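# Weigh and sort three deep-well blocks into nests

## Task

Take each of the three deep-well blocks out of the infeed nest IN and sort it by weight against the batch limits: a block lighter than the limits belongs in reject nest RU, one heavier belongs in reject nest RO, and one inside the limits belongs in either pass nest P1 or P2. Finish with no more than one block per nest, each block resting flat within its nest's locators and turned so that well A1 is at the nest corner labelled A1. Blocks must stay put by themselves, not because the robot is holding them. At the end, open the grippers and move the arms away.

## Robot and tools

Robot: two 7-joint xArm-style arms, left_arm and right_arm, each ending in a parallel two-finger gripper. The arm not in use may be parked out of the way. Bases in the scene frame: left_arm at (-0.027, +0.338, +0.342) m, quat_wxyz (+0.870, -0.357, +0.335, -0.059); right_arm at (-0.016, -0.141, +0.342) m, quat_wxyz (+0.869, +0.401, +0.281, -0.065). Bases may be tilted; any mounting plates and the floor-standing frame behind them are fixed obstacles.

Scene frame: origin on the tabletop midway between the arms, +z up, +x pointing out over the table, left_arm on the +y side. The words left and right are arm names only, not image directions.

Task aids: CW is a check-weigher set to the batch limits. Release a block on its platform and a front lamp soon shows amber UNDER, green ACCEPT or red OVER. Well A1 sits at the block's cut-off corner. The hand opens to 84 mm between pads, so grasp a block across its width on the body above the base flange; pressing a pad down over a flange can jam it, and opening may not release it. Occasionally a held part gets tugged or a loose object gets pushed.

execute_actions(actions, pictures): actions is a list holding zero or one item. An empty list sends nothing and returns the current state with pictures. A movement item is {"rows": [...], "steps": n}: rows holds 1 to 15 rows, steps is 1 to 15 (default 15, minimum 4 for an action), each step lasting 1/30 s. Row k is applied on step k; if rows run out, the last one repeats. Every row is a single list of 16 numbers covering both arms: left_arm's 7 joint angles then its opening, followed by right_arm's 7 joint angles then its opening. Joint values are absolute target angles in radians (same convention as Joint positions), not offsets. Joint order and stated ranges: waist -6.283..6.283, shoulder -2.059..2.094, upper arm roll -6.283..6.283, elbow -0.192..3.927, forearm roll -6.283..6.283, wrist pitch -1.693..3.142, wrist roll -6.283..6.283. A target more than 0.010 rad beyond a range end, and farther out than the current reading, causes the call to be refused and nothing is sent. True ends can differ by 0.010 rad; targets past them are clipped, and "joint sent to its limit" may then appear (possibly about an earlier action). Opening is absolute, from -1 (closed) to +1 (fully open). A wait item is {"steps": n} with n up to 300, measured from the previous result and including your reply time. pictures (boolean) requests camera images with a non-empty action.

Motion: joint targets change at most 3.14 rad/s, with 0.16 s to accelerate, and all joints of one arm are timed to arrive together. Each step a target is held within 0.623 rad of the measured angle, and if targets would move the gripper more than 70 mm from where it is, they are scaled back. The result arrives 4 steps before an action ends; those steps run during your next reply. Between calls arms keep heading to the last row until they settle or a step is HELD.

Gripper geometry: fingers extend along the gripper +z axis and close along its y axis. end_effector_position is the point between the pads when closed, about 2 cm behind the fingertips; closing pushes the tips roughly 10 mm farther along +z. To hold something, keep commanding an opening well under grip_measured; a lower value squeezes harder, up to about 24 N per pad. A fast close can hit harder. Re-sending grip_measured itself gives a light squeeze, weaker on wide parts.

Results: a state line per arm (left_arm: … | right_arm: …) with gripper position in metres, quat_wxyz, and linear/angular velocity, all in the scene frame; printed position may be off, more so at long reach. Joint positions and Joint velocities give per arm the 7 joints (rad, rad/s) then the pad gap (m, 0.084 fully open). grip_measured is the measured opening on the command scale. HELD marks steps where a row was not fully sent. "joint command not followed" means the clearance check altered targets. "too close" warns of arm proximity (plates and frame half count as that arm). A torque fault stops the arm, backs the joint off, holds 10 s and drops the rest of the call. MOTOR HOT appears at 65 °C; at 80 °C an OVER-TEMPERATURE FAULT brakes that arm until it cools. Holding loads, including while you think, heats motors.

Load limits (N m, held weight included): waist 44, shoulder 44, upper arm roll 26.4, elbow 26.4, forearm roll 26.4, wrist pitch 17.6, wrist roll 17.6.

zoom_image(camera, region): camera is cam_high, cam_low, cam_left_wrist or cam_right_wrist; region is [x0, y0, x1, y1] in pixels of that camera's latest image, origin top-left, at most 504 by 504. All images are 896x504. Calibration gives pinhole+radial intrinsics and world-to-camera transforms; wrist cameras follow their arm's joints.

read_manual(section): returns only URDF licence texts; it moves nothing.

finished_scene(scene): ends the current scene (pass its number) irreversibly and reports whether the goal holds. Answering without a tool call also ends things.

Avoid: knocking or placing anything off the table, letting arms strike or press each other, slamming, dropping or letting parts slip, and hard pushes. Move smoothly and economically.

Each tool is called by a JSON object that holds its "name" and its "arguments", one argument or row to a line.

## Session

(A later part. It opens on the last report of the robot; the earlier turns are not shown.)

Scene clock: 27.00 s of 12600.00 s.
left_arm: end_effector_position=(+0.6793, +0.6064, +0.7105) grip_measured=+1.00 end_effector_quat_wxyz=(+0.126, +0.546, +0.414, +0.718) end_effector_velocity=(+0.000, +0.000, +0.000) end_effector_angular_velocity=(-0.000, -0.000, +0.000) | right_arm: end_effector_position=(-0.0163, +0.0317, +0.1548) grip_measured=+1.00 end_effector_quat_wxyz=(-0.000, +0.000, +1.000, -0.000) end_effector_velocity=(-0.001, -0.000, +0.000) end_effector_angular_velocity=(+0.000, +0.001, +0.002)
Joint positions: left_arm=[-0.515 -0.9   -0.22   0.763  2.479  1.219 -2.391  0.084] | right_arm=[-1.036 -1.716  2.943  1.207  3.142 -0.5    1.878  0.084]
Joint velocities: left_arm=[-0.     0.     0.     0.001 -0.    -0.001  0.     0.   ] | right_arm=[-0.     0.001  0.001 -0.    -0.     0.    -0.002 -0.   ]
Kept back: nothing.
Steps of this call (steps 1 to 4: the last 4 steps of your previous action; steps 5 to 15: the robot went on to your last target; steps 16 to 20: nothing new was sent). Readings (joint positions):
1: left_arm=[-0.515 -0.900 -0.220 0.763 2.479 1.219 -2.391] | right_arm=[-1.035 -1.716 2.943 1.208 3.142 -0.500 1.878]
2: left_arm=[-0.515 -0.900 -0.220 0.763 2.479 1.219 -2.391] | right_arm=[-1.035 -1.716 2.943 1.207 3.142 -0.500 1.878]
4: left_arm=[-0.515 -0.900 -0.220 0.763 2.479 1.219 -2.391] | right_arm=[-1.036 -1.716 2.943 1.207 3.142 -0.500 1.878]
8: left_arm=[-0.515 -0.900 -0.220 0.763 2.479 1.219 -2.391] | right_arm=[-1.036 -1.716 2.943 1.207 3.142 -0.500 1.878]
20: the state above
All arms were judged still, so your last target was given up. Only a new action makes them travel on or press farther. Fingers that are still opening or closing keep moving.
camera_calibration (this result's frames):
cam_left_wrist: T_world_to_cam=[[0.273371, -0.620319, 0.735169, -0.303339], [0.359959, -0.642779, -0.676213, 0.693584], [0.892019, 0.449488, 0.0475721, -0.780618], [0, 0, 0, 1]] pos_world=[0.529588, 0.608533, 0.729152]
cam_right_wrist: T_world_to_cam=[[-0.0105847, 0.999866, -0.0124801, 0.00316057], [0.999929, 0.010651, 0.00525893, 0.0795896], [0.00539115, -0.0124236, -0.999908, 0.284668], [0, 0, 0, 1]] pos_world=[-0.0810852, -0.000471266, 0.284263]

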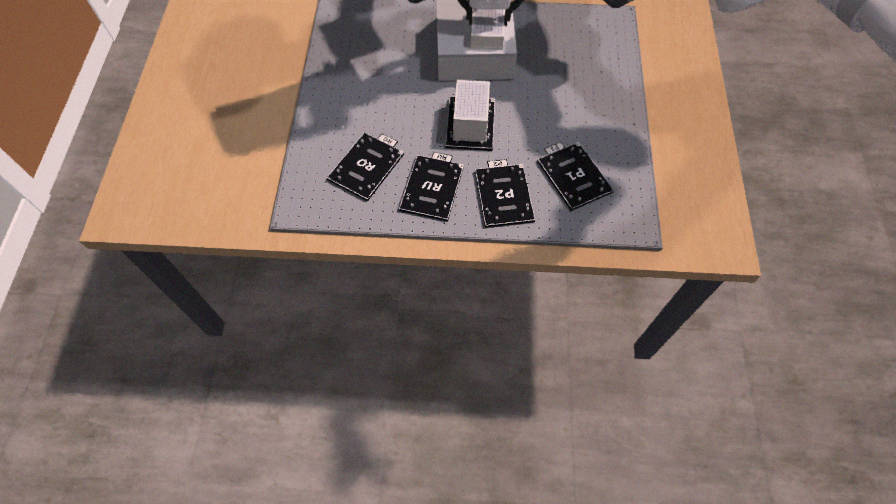

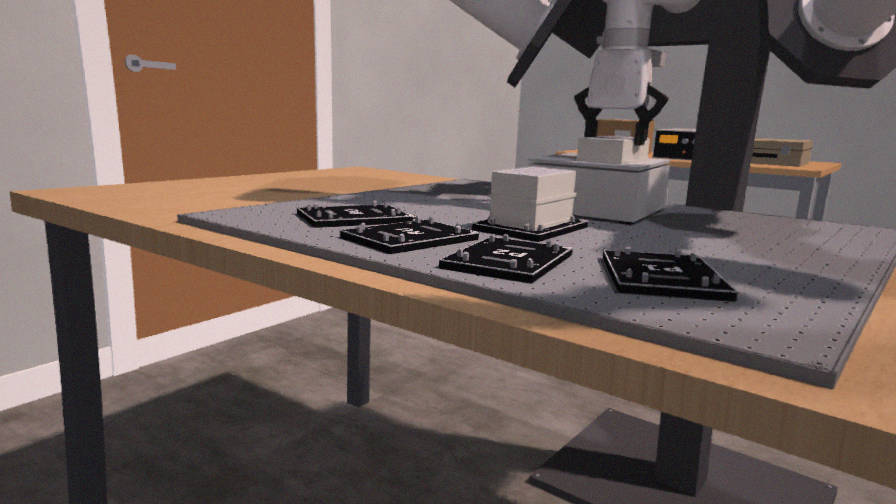

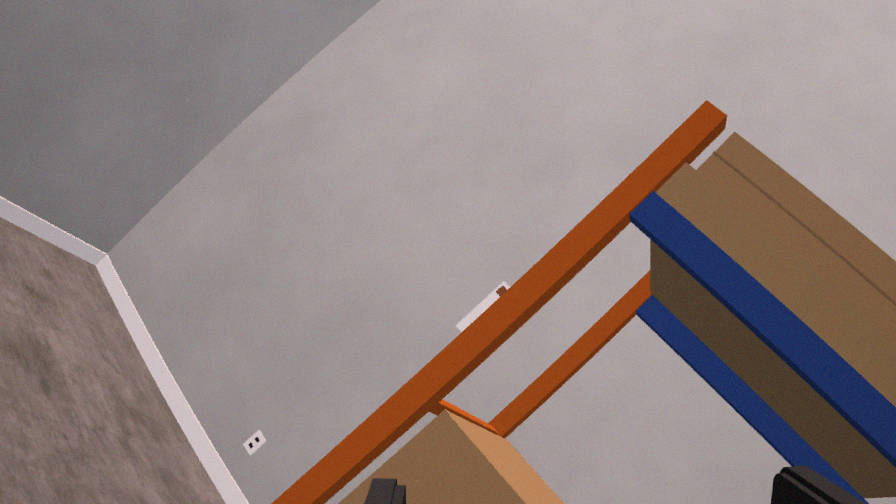

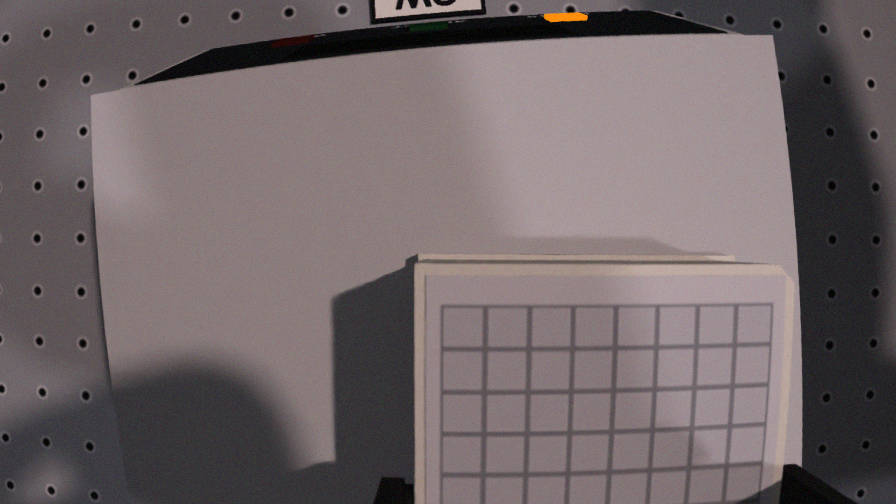

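Amber → RU.

{"name": "execute_actions", "arguments": {
  "actions": [
    {"rows":[[-0.515,-0.9,-0.22,0.763,2.479,1.219,-2.391,1,-1.0379,-1.728,2.9429,1.2103,3.1416,-0.491,1.8776,1],[-0.515,-0.9,-0.22,0.763,2.479,1.219,-2.391,1,-1.0379,-1.728,2.9429,1.2103,3.1416,-0.491,1.8776,1],[-0.515,-0.9,-0.22,0.763,2.479,1.219,-2.391,1,-1.0403,-1.74,2.9426,1.2137,3.1416,-0.482,1.8776,1],[-0.515,-0.9,-0.22,0.763,2.479,1.219,-2.391,1,-1.0403,-1.74,2.9426,1.2137,3.1416,-0.482,1.8776,1],[-0.515,-0.9,-0.22,0.763,2.479,1.219,-2.391,1,-1.0428,-1.752,2.9423,1.217,3.1416,-0.473,1.8776,1],[-0.515,-0.9,-0.22,0.763,2.479,1.219,-2.391,1,-1.0428,-1.752,2.9423,1.217,3.1416,-0.473,1.8776,1],[-0.515,-0.9,-0.22,0.763,2.479,1.219,-2.391,1,-1.0452,-1.764,2.942,1.2204,3.1416,-0.464,1.8776,1]],"steps":14}
  ]
}}

{"name": "execute_actions", "arguments": {
  "actions": [
    {"rows":[[-0.515,-0.9,-0.22,0.763,2.479,1.219,-2.391,1,-1.0452,-1.764,2.942,1.2204,3.1416,-0.464,1.8776,-1]],"steps":12}
  ]
}}

{"name": "execute_actions", "arguments": {
  "actions": [
    {"rows":[[-0.515,-0.9,-0.22,0.763,2.479,1.219,-2.391,1,-1.0178,-1.6291,2.9456,1.1849,3.1416,-0.5658,1.8776,-1]],"steps":13}
  ]
}}

{"name": "execute_actions", "arguments": {
  "actions": [
    {"rows":[[-0.515,-0.9,-0.22,0.763,2.479,1.219,-2.391,1,-1.25,-1.385,2.44,1.067,3.1416,-0.573,1.276,-1]],"steps":15}
  ]
}}

{"name": "execute_actions", "arguments": {
  "actions": [
    {"steps":8}
  ]
}}

{"name": "execute_actions", "arguments": {
  "actions": [
    {"rows":[[-0.515,-0.9,-0.22,0.763,2.479,1.219,-2.391,1,-1.8037,-1.3288,2.0829,1.3517,3.1416,-0.4597,0.8375,-1]],"steps":15}
  ]
}}

{"name": "execute_actions", "arguments": {
  "actions": [
    {"steps":22}
  ],
  "pictures": true
}}

Scene clock: 27.83 s of 12600.00 s.
left_arm: end_effector_position=(+0.6793, +0.6064, +0.7105) grip_measured=+1.00 end_effector_quat_wxyz=(+0.126, +0.546, +0.414, +0.718) end_effector_velocity=(+0.000, -0.000, -0.000) end_effector_angular_velocity=(+0.000, +0.001, -0.000) | right_arm: end_effector_position=(-0.0162, +0.0306, +0.1358) grip_measured=+1.00 end_effector_quat_wxyz=(-0.000, +0.000, +1.000, -0.001) end_effector_velocity=(+0.001, -0.008, -0.028) end_effector_angular_velocity=(-0.016, -0.003, +0.002)
Joint positions: left_arm=[-0.515 -0.9   -0.22   0.763  2.479  1.219 -2.391  0.084] | right_arm=[-1.045 -1.763  2.942  1.219  3.142 -0.466  1.878  0.084]
Joint velocities: left_arm=[-0.     0.     0.    -0.001  0.     0.     0.     0.   ] | right_arm=[-0.013 -0.067  0.     0.008 -0.     0.044  0.001 -0.   ]
Steps of this call (steps 1 to 15: nothing new was sent; steps 16 to 25: the first 10 steps of this action). Readings (joint positions):
16: left_arm=[-0.515 -0.900 -0.220 0.763 2.479 1.219 -2.391] | right_arm=[-1.036 -1.717 2.943 1.207 3.142 -0.499 1.878]
17: left_arm=[-0.515 -0.900 -0.220 0.763 2.479 1.219 -2.391] | right_arm=[-1.036 -1.719 2.943 1.209 3.142 -0.497 1.878]
19: left_arm=[-0.515 -0.900 -0.220 0.763 2.479 1.219 -2.391] | right_arm=[-1.038 -1.729 2.943 1.211 3.142 -0.489 1.878]
23: left_arm=[-0.515 -0.900 -0.220 0.763 2.479 1.219 -2.391] | right_arm=[-1.043 -1.754 2.942 1.217 3.142 -0.472 1.878]
25: the state above

Scene clock: 28.23 s of 12600.00 s.
left_arm: end_effector_position=(+0.6793, +0.6064, +0.7105) grip_measured=+1.00 end_effector_quat_wxyz=(+0.126, +0.546, +0.414, +0.718) end_effector_velocity=(+0.000, -0.000, -0.000) end_effector_angular_velocity=(+0.000, +0.001, +0.000) | right_arm: end_effector_position=(-0.0164, +0.0313, +0.1354) grip_measured=+0.96 end_effector_quat_wxyz=(-0.000, +0.000, +1.000, +0.000) end_effector_velocity=(-0.001, -0.000, -0.000) end_effector_angular_velocity=(-0.001, +0.002, -0.003)
Joint positions: left_arm=[-0.515 -0.9   -0.22   0.763  2.479  1.219 -2.391  0.084] | right_arm=[-1.045 -1.764  2.942  1.221  3.142 -0.464  1.878  0.083]
Joint velocities: left_arm=[ 0.     0.     0.001 -0.    -0.     0.     0.     0.   ] | right_arm=[-0.    -0.     0.001 -0.     0.002  0.     0.001  0.   ]
Steps of this call (steps 1 to 4: the last 4 steps of your previous action; steps 5 to 12: the first 8 steps of this action). Readings (joint positions):
5: left_arm=[-0.515 -0.900 -0.220 0.763 2.479 1.219 -2.391] | right_arm=[-1.045 -1.764 2.942 1.220 3.142 -0.464 1.878]
6: left_arm=[-0.515 -0.900 -0.220 0.763 2.479 1.219 -2.391] | right_arm=[-1.045 -1.764 2.942 1.221 3.142 -0.464 1.878]
8: left_arm=[-0.515 -0.900 -0.220 0.763 2.479 1.219 -2.391] | right_arm=[-1.045 -1.764 2.942 1.221 3.142 -0.464 1.878]
12: the state above

Scene clock: 28.67 s of 12600.00 s.
left_arm: end_effector_position=(+0.6793, +0.6064, +0.7105) grip_measured=+1.00 end_effector_quat_wxyz=(+0.126, +0.546, +0.414, +0.718) end_effector_velocity=(+0.000, -0.001, -0.000) end_effector_angular_velocity=(+0.000, +0.001, -0.000) | right_arm: end_effector_position=(-0.0173, +0.0343, +0.1926) grip_measured=+0.96 end_effector_quat_wxyz=(-0.002, +0.000, +1.000, +0.004) end_effector_velocity=(+0.019, -0.071, -0.044) end_effector_angular_velocity=(-0.179, -0.052, +0.004)
Joint positions: left_arm=[-0.515 -0.9   -0.22   0.763  2.479  1.219 -2.391  0.084] | right_arm=[-1.017 -1.625  2.945  1.189  3.142 -0.565  1.878  0.083]
Joint velocities: left_arm=[ 0.     0.002  0.     0.    -0.     0.001  0.     0.   ] | right_arm=[-0.015 -0.071  0.006 -0.095 -0.    -0.019  0.001 -0.   ]
Steps of this call (steps 1 to 4: the last 4 steps of your previous action; steps 5 to 13: the first 9 steps of this action). Readings (joint positions):
5: left_arm=[-0.515 -0.900 -0.220 0.763 2.479 1.219 -2.391] | right_arm=[-1.045 -1.763 2.942 1.220 3.142 -0.465 1.878]
6: left_arm=[-0.515 -0.900 -0.220 0.763 2.479 1.219 -2.391] | right_arm=[-1.044 -1.756 2.942 1.217 3.142 -0.472 1.878]
8: left_arm=[-0.515 -0.900 -0.220 0.763 2.479 1.219 -2.391] | right_arm=[-1.032 -1.698 2.944 1.196 3.142 -0.519 1.878]
12: left_arm=[-0.515 -0.900 -0.220 0.763 2.479 1.219 -2.391] | right_arm=[-1.017 -1.624 2.945 1.192 3.142 -0.564 1.878]
13: the state above

Scene clock: 29.17 s of 12600.00 s.
left_arm: end_effector_position=(+0.6793, +0.6064, +0.7105) grip_measured=+1.00 end_effector_quat_wxyz=(+0.126, +0.546, +0.414, +0.718) end_effector_velocity=(+0.000, -0.001, -0.000) end_effector_angular_velocity=(-0.000, +0.000, -0.002) | right_arm: end_effector_position=(+0.1341, +0.0361, +0.2146) grip_measured=+0.96 end_effector_quat_wxyz=(+0.006, -0.002, +1.000, +0.009) end_effector_velocity=(+0.504, -0.118, +0.040) end_effector_angular_velocity=(-0.060, +0.015, -0.061)
Joint positions: left_arm=[-0.515 -0.9   -0.22   0.763  2.479  1.219 -2.391  0.084] | right_arm=[-1.171 -1.47   2.614  1.109  3.141 -0.57   1.485  0.083]
Joint velocities: left_arm=[-0.     0.001  0.     0.    -0.    -0.001 -0.     0.   ] | right_arm=[-0.517  0.552 -1.138 -0.262 -0.002 -0.017 -1.329 -0.   ]
Steps of this call (steps 1 to 4: the last 4 steps of your previous action; steps 5 to 15: the first 11 steps of this action). Readings (joint positions):
5: left_arm=[-0.515 -0.900 -0.220 0.763 2.479 1.219 -2.391] | right_arm=[-1.019 -1.631 2.945 1.183 3.142 -0.566 1.876]
6: left_arm=[-0.515 -0.900 -0.220 0.763 2.479 1.219 -2.391] | right_arm=[-1.022 -1.627 2.940 1.182 3.142 -0.565 1.865]
8: left_arm=[-0.515 -0.900 -0.220 0.763 2.479 1.219 -2.391] | right_arm=[-1.048 -1.601 2.889 1.168 3.143 -0.566 1.795]
12: left_arm=[-0.515 -0.900 -0.220 0.763 2.479 1.219 -2.391] | right_arm=[-1.120 -1.525 2.726 1.135 3.141 -0.568 1.618]
15: the state above

Scene clock: 29.43 s of 12600.00 s.
left_arm: end_effector_position=(+0.6793, +0.6064, +0.7105) grip_measured=+1.00 end_effector_quat_wxyz=(+0.126, +0.546, +0.414, +0.718) end_effector_velocity=(-0.000, +0.000, +0.001) end_effector_angular_velocity=(+0.000, -0.001, +0.000) | right_arm: end_effector_position=(+0.2064, +0.0062, +0.2162) grip_measured=+0.96 end_effector_quat_wxyz=(+0.000, +0.003, +1.000, -0.002) end_effector_velocity=(-0.046, +0.021, +0.004) end_effector_angular_velocity=(+0.028, +0.026, +0.146)
Joint positions: left_arm=[-0.515 -0.9   -0.22   0.763  2.479  1.219 -2.391  0.084] | right_arm=[-1.251 -1.386  2.44   1.066  3.141 -0.573  1.279  0.083]
Joint velocities: left_arm=[-0.    -0.001 -0.001 -0.001 -0.     0.    -0.     0.   ] | right_arm=[ 0.033 -0.015  0.104  0.007  0.02   0.003 -0.05   0.   ]
Kept back: nothing.
Steps of this call (steps 1 to 4: the last 4 steps of your previous action; steps 5 to 8: the robot went on to your last target). Readings (joint positions):
1: left_arm=[-0.515 -0.900 -0.220 0.763 2.479 1.219 -2.391] | right_arm=[-1.188 -1.451 2.576 1.100 3.141 -0.571 1.440]
2: left_arm=[-0.515 -0.900 -0.220 0.763 2.479 1.219 -2.391] | right_arm=[-1.205 -1.433 2.538 1.091 3.141 -0.571 1.396]
4: left_arm=[-0.515 -0.900 -0.220 0.763 2.479 1.219 -2.391] | right_arm=[-1.236 -1.401 2.471 1.075 3.141 -0.573 1.320]
8: the state above

Scene clock: 29.80 s of 12600.00 s.
left_arm: end_effector_position=(+0.6793, +0.6064, +0.7105) grip_measured=+1.00 end_effector_quat_wxyz=(+0.126, +0.546, +0.414, +0.718) end_effector_velocity=(+0.000, -0.000, +0.000) end_effector_angular_velocity=(-0.000, -0.000, -0.001) | right_arm: end_effector_position=(+0.3410, -0.0175, +0.1531) grip_measured=+0.96 end_effector_quat_wxyz=(-0.013, +0.058, +0.998, +0.020) end_effector_velocity=(+0.424, -0.251, -0.252) end_effector_angular_velocity=(-0.099, -0.058, -0.343)
Joint positions: left_arm=[-0.515 -0.9   -0.22   0.763  2.479  1.219 -2.391  0.084] | right_arm=[-1.595 -1.351  2.219  1.247  3.142 -0.501  1.003  0.083]
Joint velocities: left_arm=[-0.     0.001 -0.     0.001  0.    -0.    -0.     0.   ] | right_arm=[-1.057  0.111 -0.702  0.524 -0.003  0.207 -0.822 -0.   ]
Steps of this call (steps 1 to 11: the first 11 steps of this action). Readings (joint positions):
1: left_arm=[-0.515 -0.900 -0.220 0.763 2.479 1.219 -2.391] | right_arm=[-1.250 -1.386 2.443 1.067 3.142 -0.573 1.276]
2: left_arm=[-0.515 -0.900 -0.220 0.763 2.479 1.219 -2.391] | right_arm=[-1.257 -1.386 2.442 1.073 3.143 -0.570 1.267]
4: left_arm=[-0.515 -0.900 -0.220 0.763 2.479 1.219 -2.391] | right_arm=[-1.320 -1.380 2.407 1.110 3.144 -0.555 1.213]
8: left_arm=[-0.515 -0.900 -0.220 0.763 2.479 1.219 -2.391] | right_arm=[-1.487 -1.362 2.289 1.193 3.142 -0.522 1.088]
11: the state above

Scene clock: 30.53 s of 12600.00 s.
left_arm: end_effector_position=(+0.6793, +0.6064, +0.7105) grip_measured=+1.00 end_effector_quat_wxyz=(+0.126, +0.546, +0.414, +0.718) end_effector_velocity=(+0.000, -0.000, -0.000) end_effector_angular_velocity=(+0.000, +0.000, -0.000) | right_arm: end_effector_position=(+0.4189, -0.0845, +0.1002) grip_measured=+0.96 end_effector_quat_wxyz=(-0.000, +0.084, +0.996, +0.000) end_effector_velocity=(+0.001, -0.002, -0.001) end_effector_angular_velocity=(-0.002, +0.000, -0.003)
Joint positions: left_arm=[-0.515 -0.9   -0.22   0.763  2.479  1.219 -2.391  0.084] | right_arm=[-1.803 -1.329  2.083  1.352  3.142 -0.46   0.838  0.083]
Joint velocities: left_arm=[ 0.     0.     0.     0.     0.    -0.001  0.     0.   ] | right_arm=[-0.004  0.001 -0.002  0.001 -0.001  0.001 -0.    -0.   ]
Kept back: nothing.
Steps of this call (steps 1 to 4: the last 4 steps of your previous action; steps 5 to 22: the robot went on to your last target). Readings (joint positions):
1: left_arm=[-0.515 -0.900 -0.220 0.763 2.479 1.219 -2.391] | right_arm=[-1.630 -1.347 2.196 1.264 3.142 -0.494 0.976]
2: left_arm=[-0.515 -0.900 -0.220 0.763 2.479 1.219 -2.391] | right_arm=[-1.664 -1.344 2.174 1.281 3.142 -0.487 0.949]
4: left_arm=[-0.515 -0.900 -0.220 0.763 2.479 1.219 -2.391] | right_arm=[-1.730 -1.337 2.131 1.314 3.142 -0.474 0.897]
8: left_arm=[-0.515 -0.900 -0.220 0.763 2.479 1.219 -2.391] | right_arm=[-1.804 -1.328 2.078 1.346 3.140 -0.461 0.842]
22: the state above
camera_calibration (this result's frames):
cam_left_wrist: T_world_to_cam=[[0.273371, -0.620319, 0.735169, -0.303339], [0.359959, -0.642779, -0.676213, 0.693584], [0.892019, 0.449487, 0.047572, -0.780618], [0, 0, 0, 1]] pos_world=[0.529588, 0.608533, 0.729152]
cam_right_wrist: T_world_to_cam=[[0.156772, 0.987567, -0.0116051, 0.0520014], [0.98763, -0.156726, 0.00480622, -0.362937], [0.00292764, -0.0122151, -0.999921, 0.22732], [0, 0, 0, 1]] pos_world=[0.349629, -0.10546, 0.22965]

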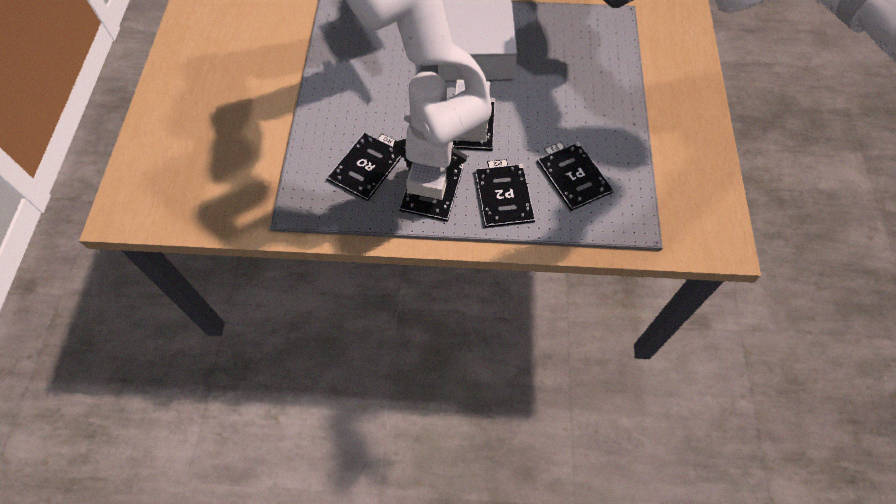

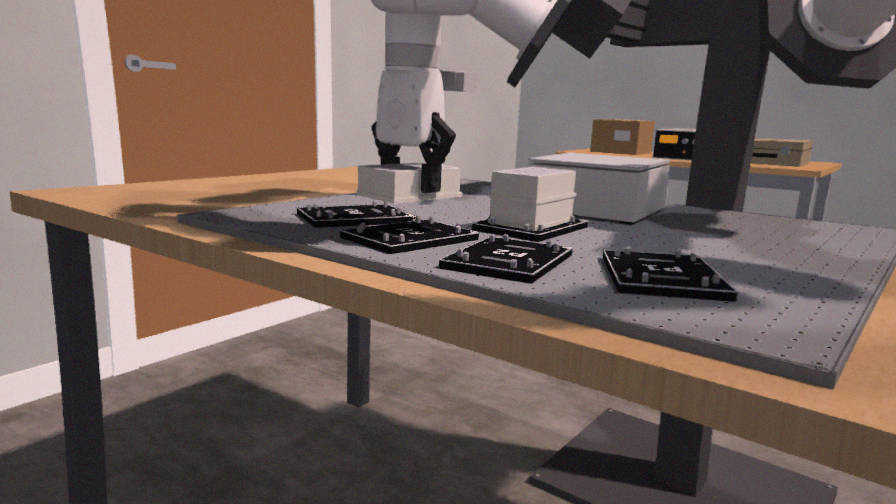

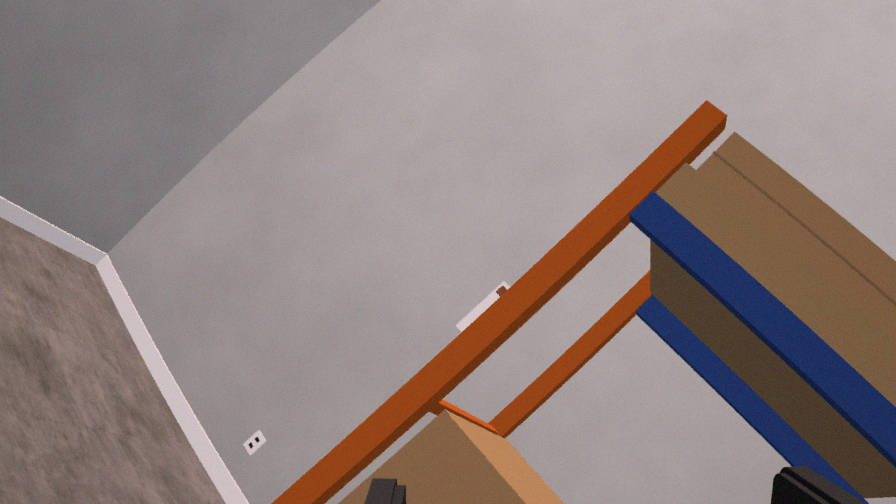

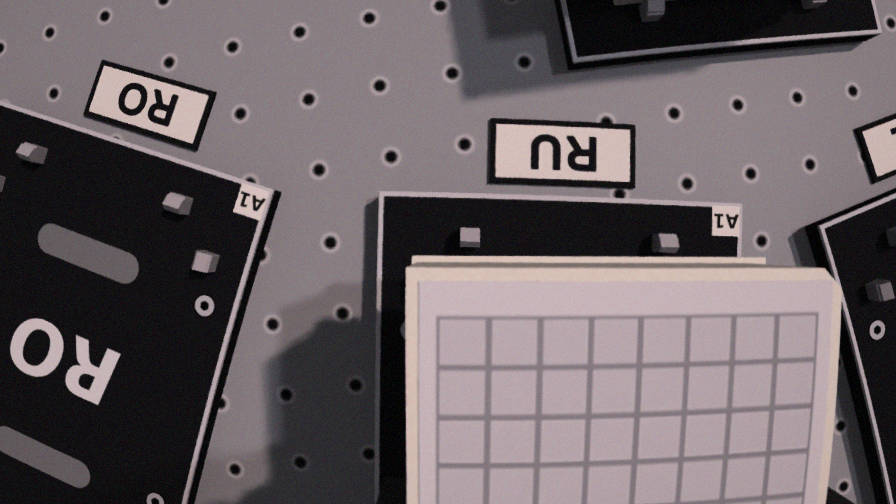

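{"name": "execute_actions", "arguments": {
  "actions": [
    {"rows":[[-0.515,-0.9,-0.22,0.763,2.479,1.219,-2.391,1,-1.8808,-1.379,2.1024,1.403,3.1416,-0.421,0.872,-1]],"steps":15}
  ]
}}

{"name": "execute_actions", "arguments": {
  "actions": [
    {"steps":8}
  ],
  "pictures": true
}}

Scene clock: 31.17 s of 12600.00 s.
left_arm: end_effector_position=(+0.6793, +0.6064, +0.7105) grip_measured=+1.00 end_effector_quat_wxyz=(+0.126, +0.546, +0.414, +0.718) end_effector_velocity=(+0.000, +0.001, -0.000) end_effector_angular_velocity=(-0.000, +0.001, +0.001) | right_arm: end_effector_position=(+0.4190, -0.0822, +0.0680) grip_measured=+0.96 end_effector_quat_wxyz=(+0.000, +0.099, +0.995, +0.000) end_effector_velocity=(+0.014, +0.016, +0.013) end_effector_angular_velocity=(+0.032, -0.032, -0.000)
Joint positions: left_arm=[-0.515 -0.9   -0.22   0.763  2.479  1.219 -2.391  0.084] | right_arm=[-1.88  -1.379  2.102  1.404  3.142 -0.421  0.872  0.083]
Joint velocities: left_arm=[ 0.     0.     0.001  0.001 -0.     0.001 -0.     0.   ] | right_arm=[ 0.022  0.013  0.001  0.019  0.002  0.002  0.002 -0.   ]
Steps of this call (steps 1 to 8: the robot went on to your last target; steps 9 to 19: the first 11 steps of this action). Readings (joint positions):
9: left_arm=[-0.515 -0.900 -0.220 0.763 2.479 1.219 -2.391] | right_arm=[-1.804 -1.329 2.083 1.352 3.142 -0.459 0.838]
10: left_arm=[-0.515 -0.900 -0.220 0.763 2.479 1.219 -2.391] | right_arm=[-1.812 -1.334 2.085 1.360 3.142 -0.455 0.843]
12: left_arm=[-0.515 -0.900 -0.220 0.763 2.479 1.219 -2.391] | right_arm=[-1.855 -1.362 2.096 1.391 3.142 -0.432 0.862]
16: left_arm=[-0.515 -0.900 -0.220 0.763 2.479 1.219 -2.391] | right_arm=[-1.884 -1.381 2.103 1.399 3.142 -0.421 0.871]
19: the state above

Scene clock: 31.43 s of 12600.00 s.
left_arm: end_effector_position=(+0.6793, +0.6064, +0.7105) grip_measured=+1.00 end_effector_quat_wxyz=(+0.126, +0.546, +0.414, +0.718) end_effector_velocity=(+0.000, -0.001, -0.001) end_effector_angular_velocity=(+0.001, +0.002, -0.002) | right_arm: end_effector_position=(+0.4185, -0.0825, +0.0677) grip_measured=+0.96 end_effector_quat_wxyz=(-0.000, +0.099, +0.995, -0.000) end_effector_velocity=(-0.000, +0.000, -0.000) end_effector_angular_velocity=(-0.000, +0.000, +0.000)
Joint positions: left_arm=[-0.515 -0.9   -0.22   0.763  2.479  1.219 -2.391  0.084] | right_arm=[-1.881 -1.379  2.102  1.403  3.142 -0.421  0.872  0.083]
Joint velocities: left_arm=[ 0.     0.001  0.001 -0.001 -0.    -0.001  0.     0.   ] | right_arm=[-0.001 -0.001  0.     0.001  0.     0.     0.    -0.   ]
Kept back: nothing.
Steps of this call (steps 1 to 4: the last 4 steps of your previous action; steps 5 to 8: the robot went on to your last target). Readings (joint positions):
1: left_arm=[-0.515 -0.900 -0.220 0.763 2.479 1.219 -2.391] | right_arm=[-1.880 -1.378 2.102 1.404 3.142 -0.421 0.872]
2: left_arm=[-0.515 -0.900 -0.220 0.763 2.479 1.219 -2.391] | right_arm=[-1.880 -1.378 2.102 1.404 3.142 -0.421 0.872]
4: left_arm=[-0.515 -0.900 -0.220 0.763 2.479 1.219 -2.391] | right_arm=[-1.880 -1.379 2.102 1.403 3.142 -0.421 0.872]
8: the state above
camera_calibration (this result's frames):
cam_left_wrist: T_world_to_cam=[[0.273371, -0.620319, 0.735169, -0.303339], [0.359959, -0.64278, -0.676213, 0.693584], [0.892019, 0.449488, 0.0475719, -0.780618], [0, 0, 0, 1]] pos_world=[0.529588, 0.608533, 0.729152]
cam_right_wrist: T_world_to_cam=[[0.184939, 0.982666, -0.0128714, 0.0376183], [0.982745, -0.18488, 0.00559848, -0.362409], [0.00312177, -0.0136847, -0.999901, 0.194574], [0, 0, 0, 1]] pos_world=[0.348591, -0.101306, 0.197068]

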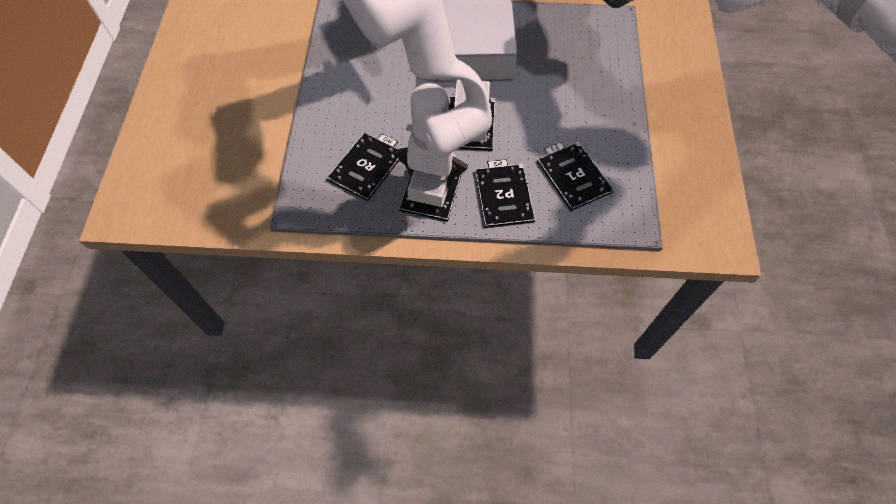

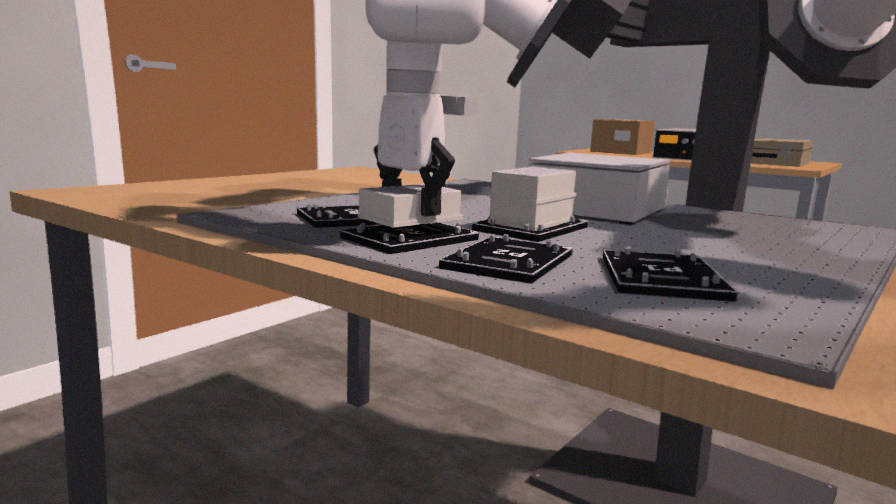

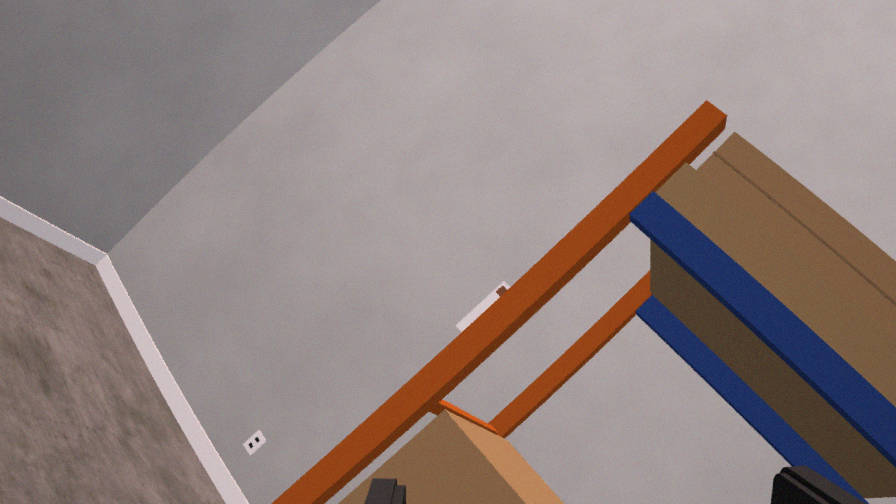

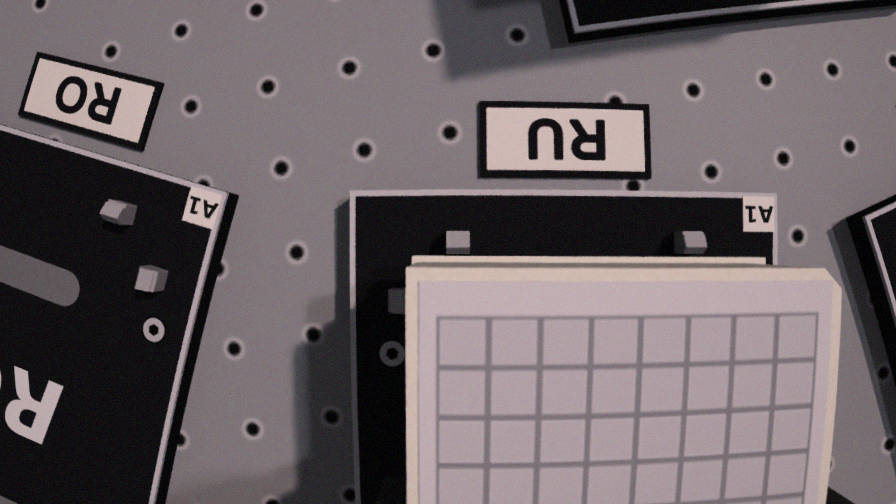

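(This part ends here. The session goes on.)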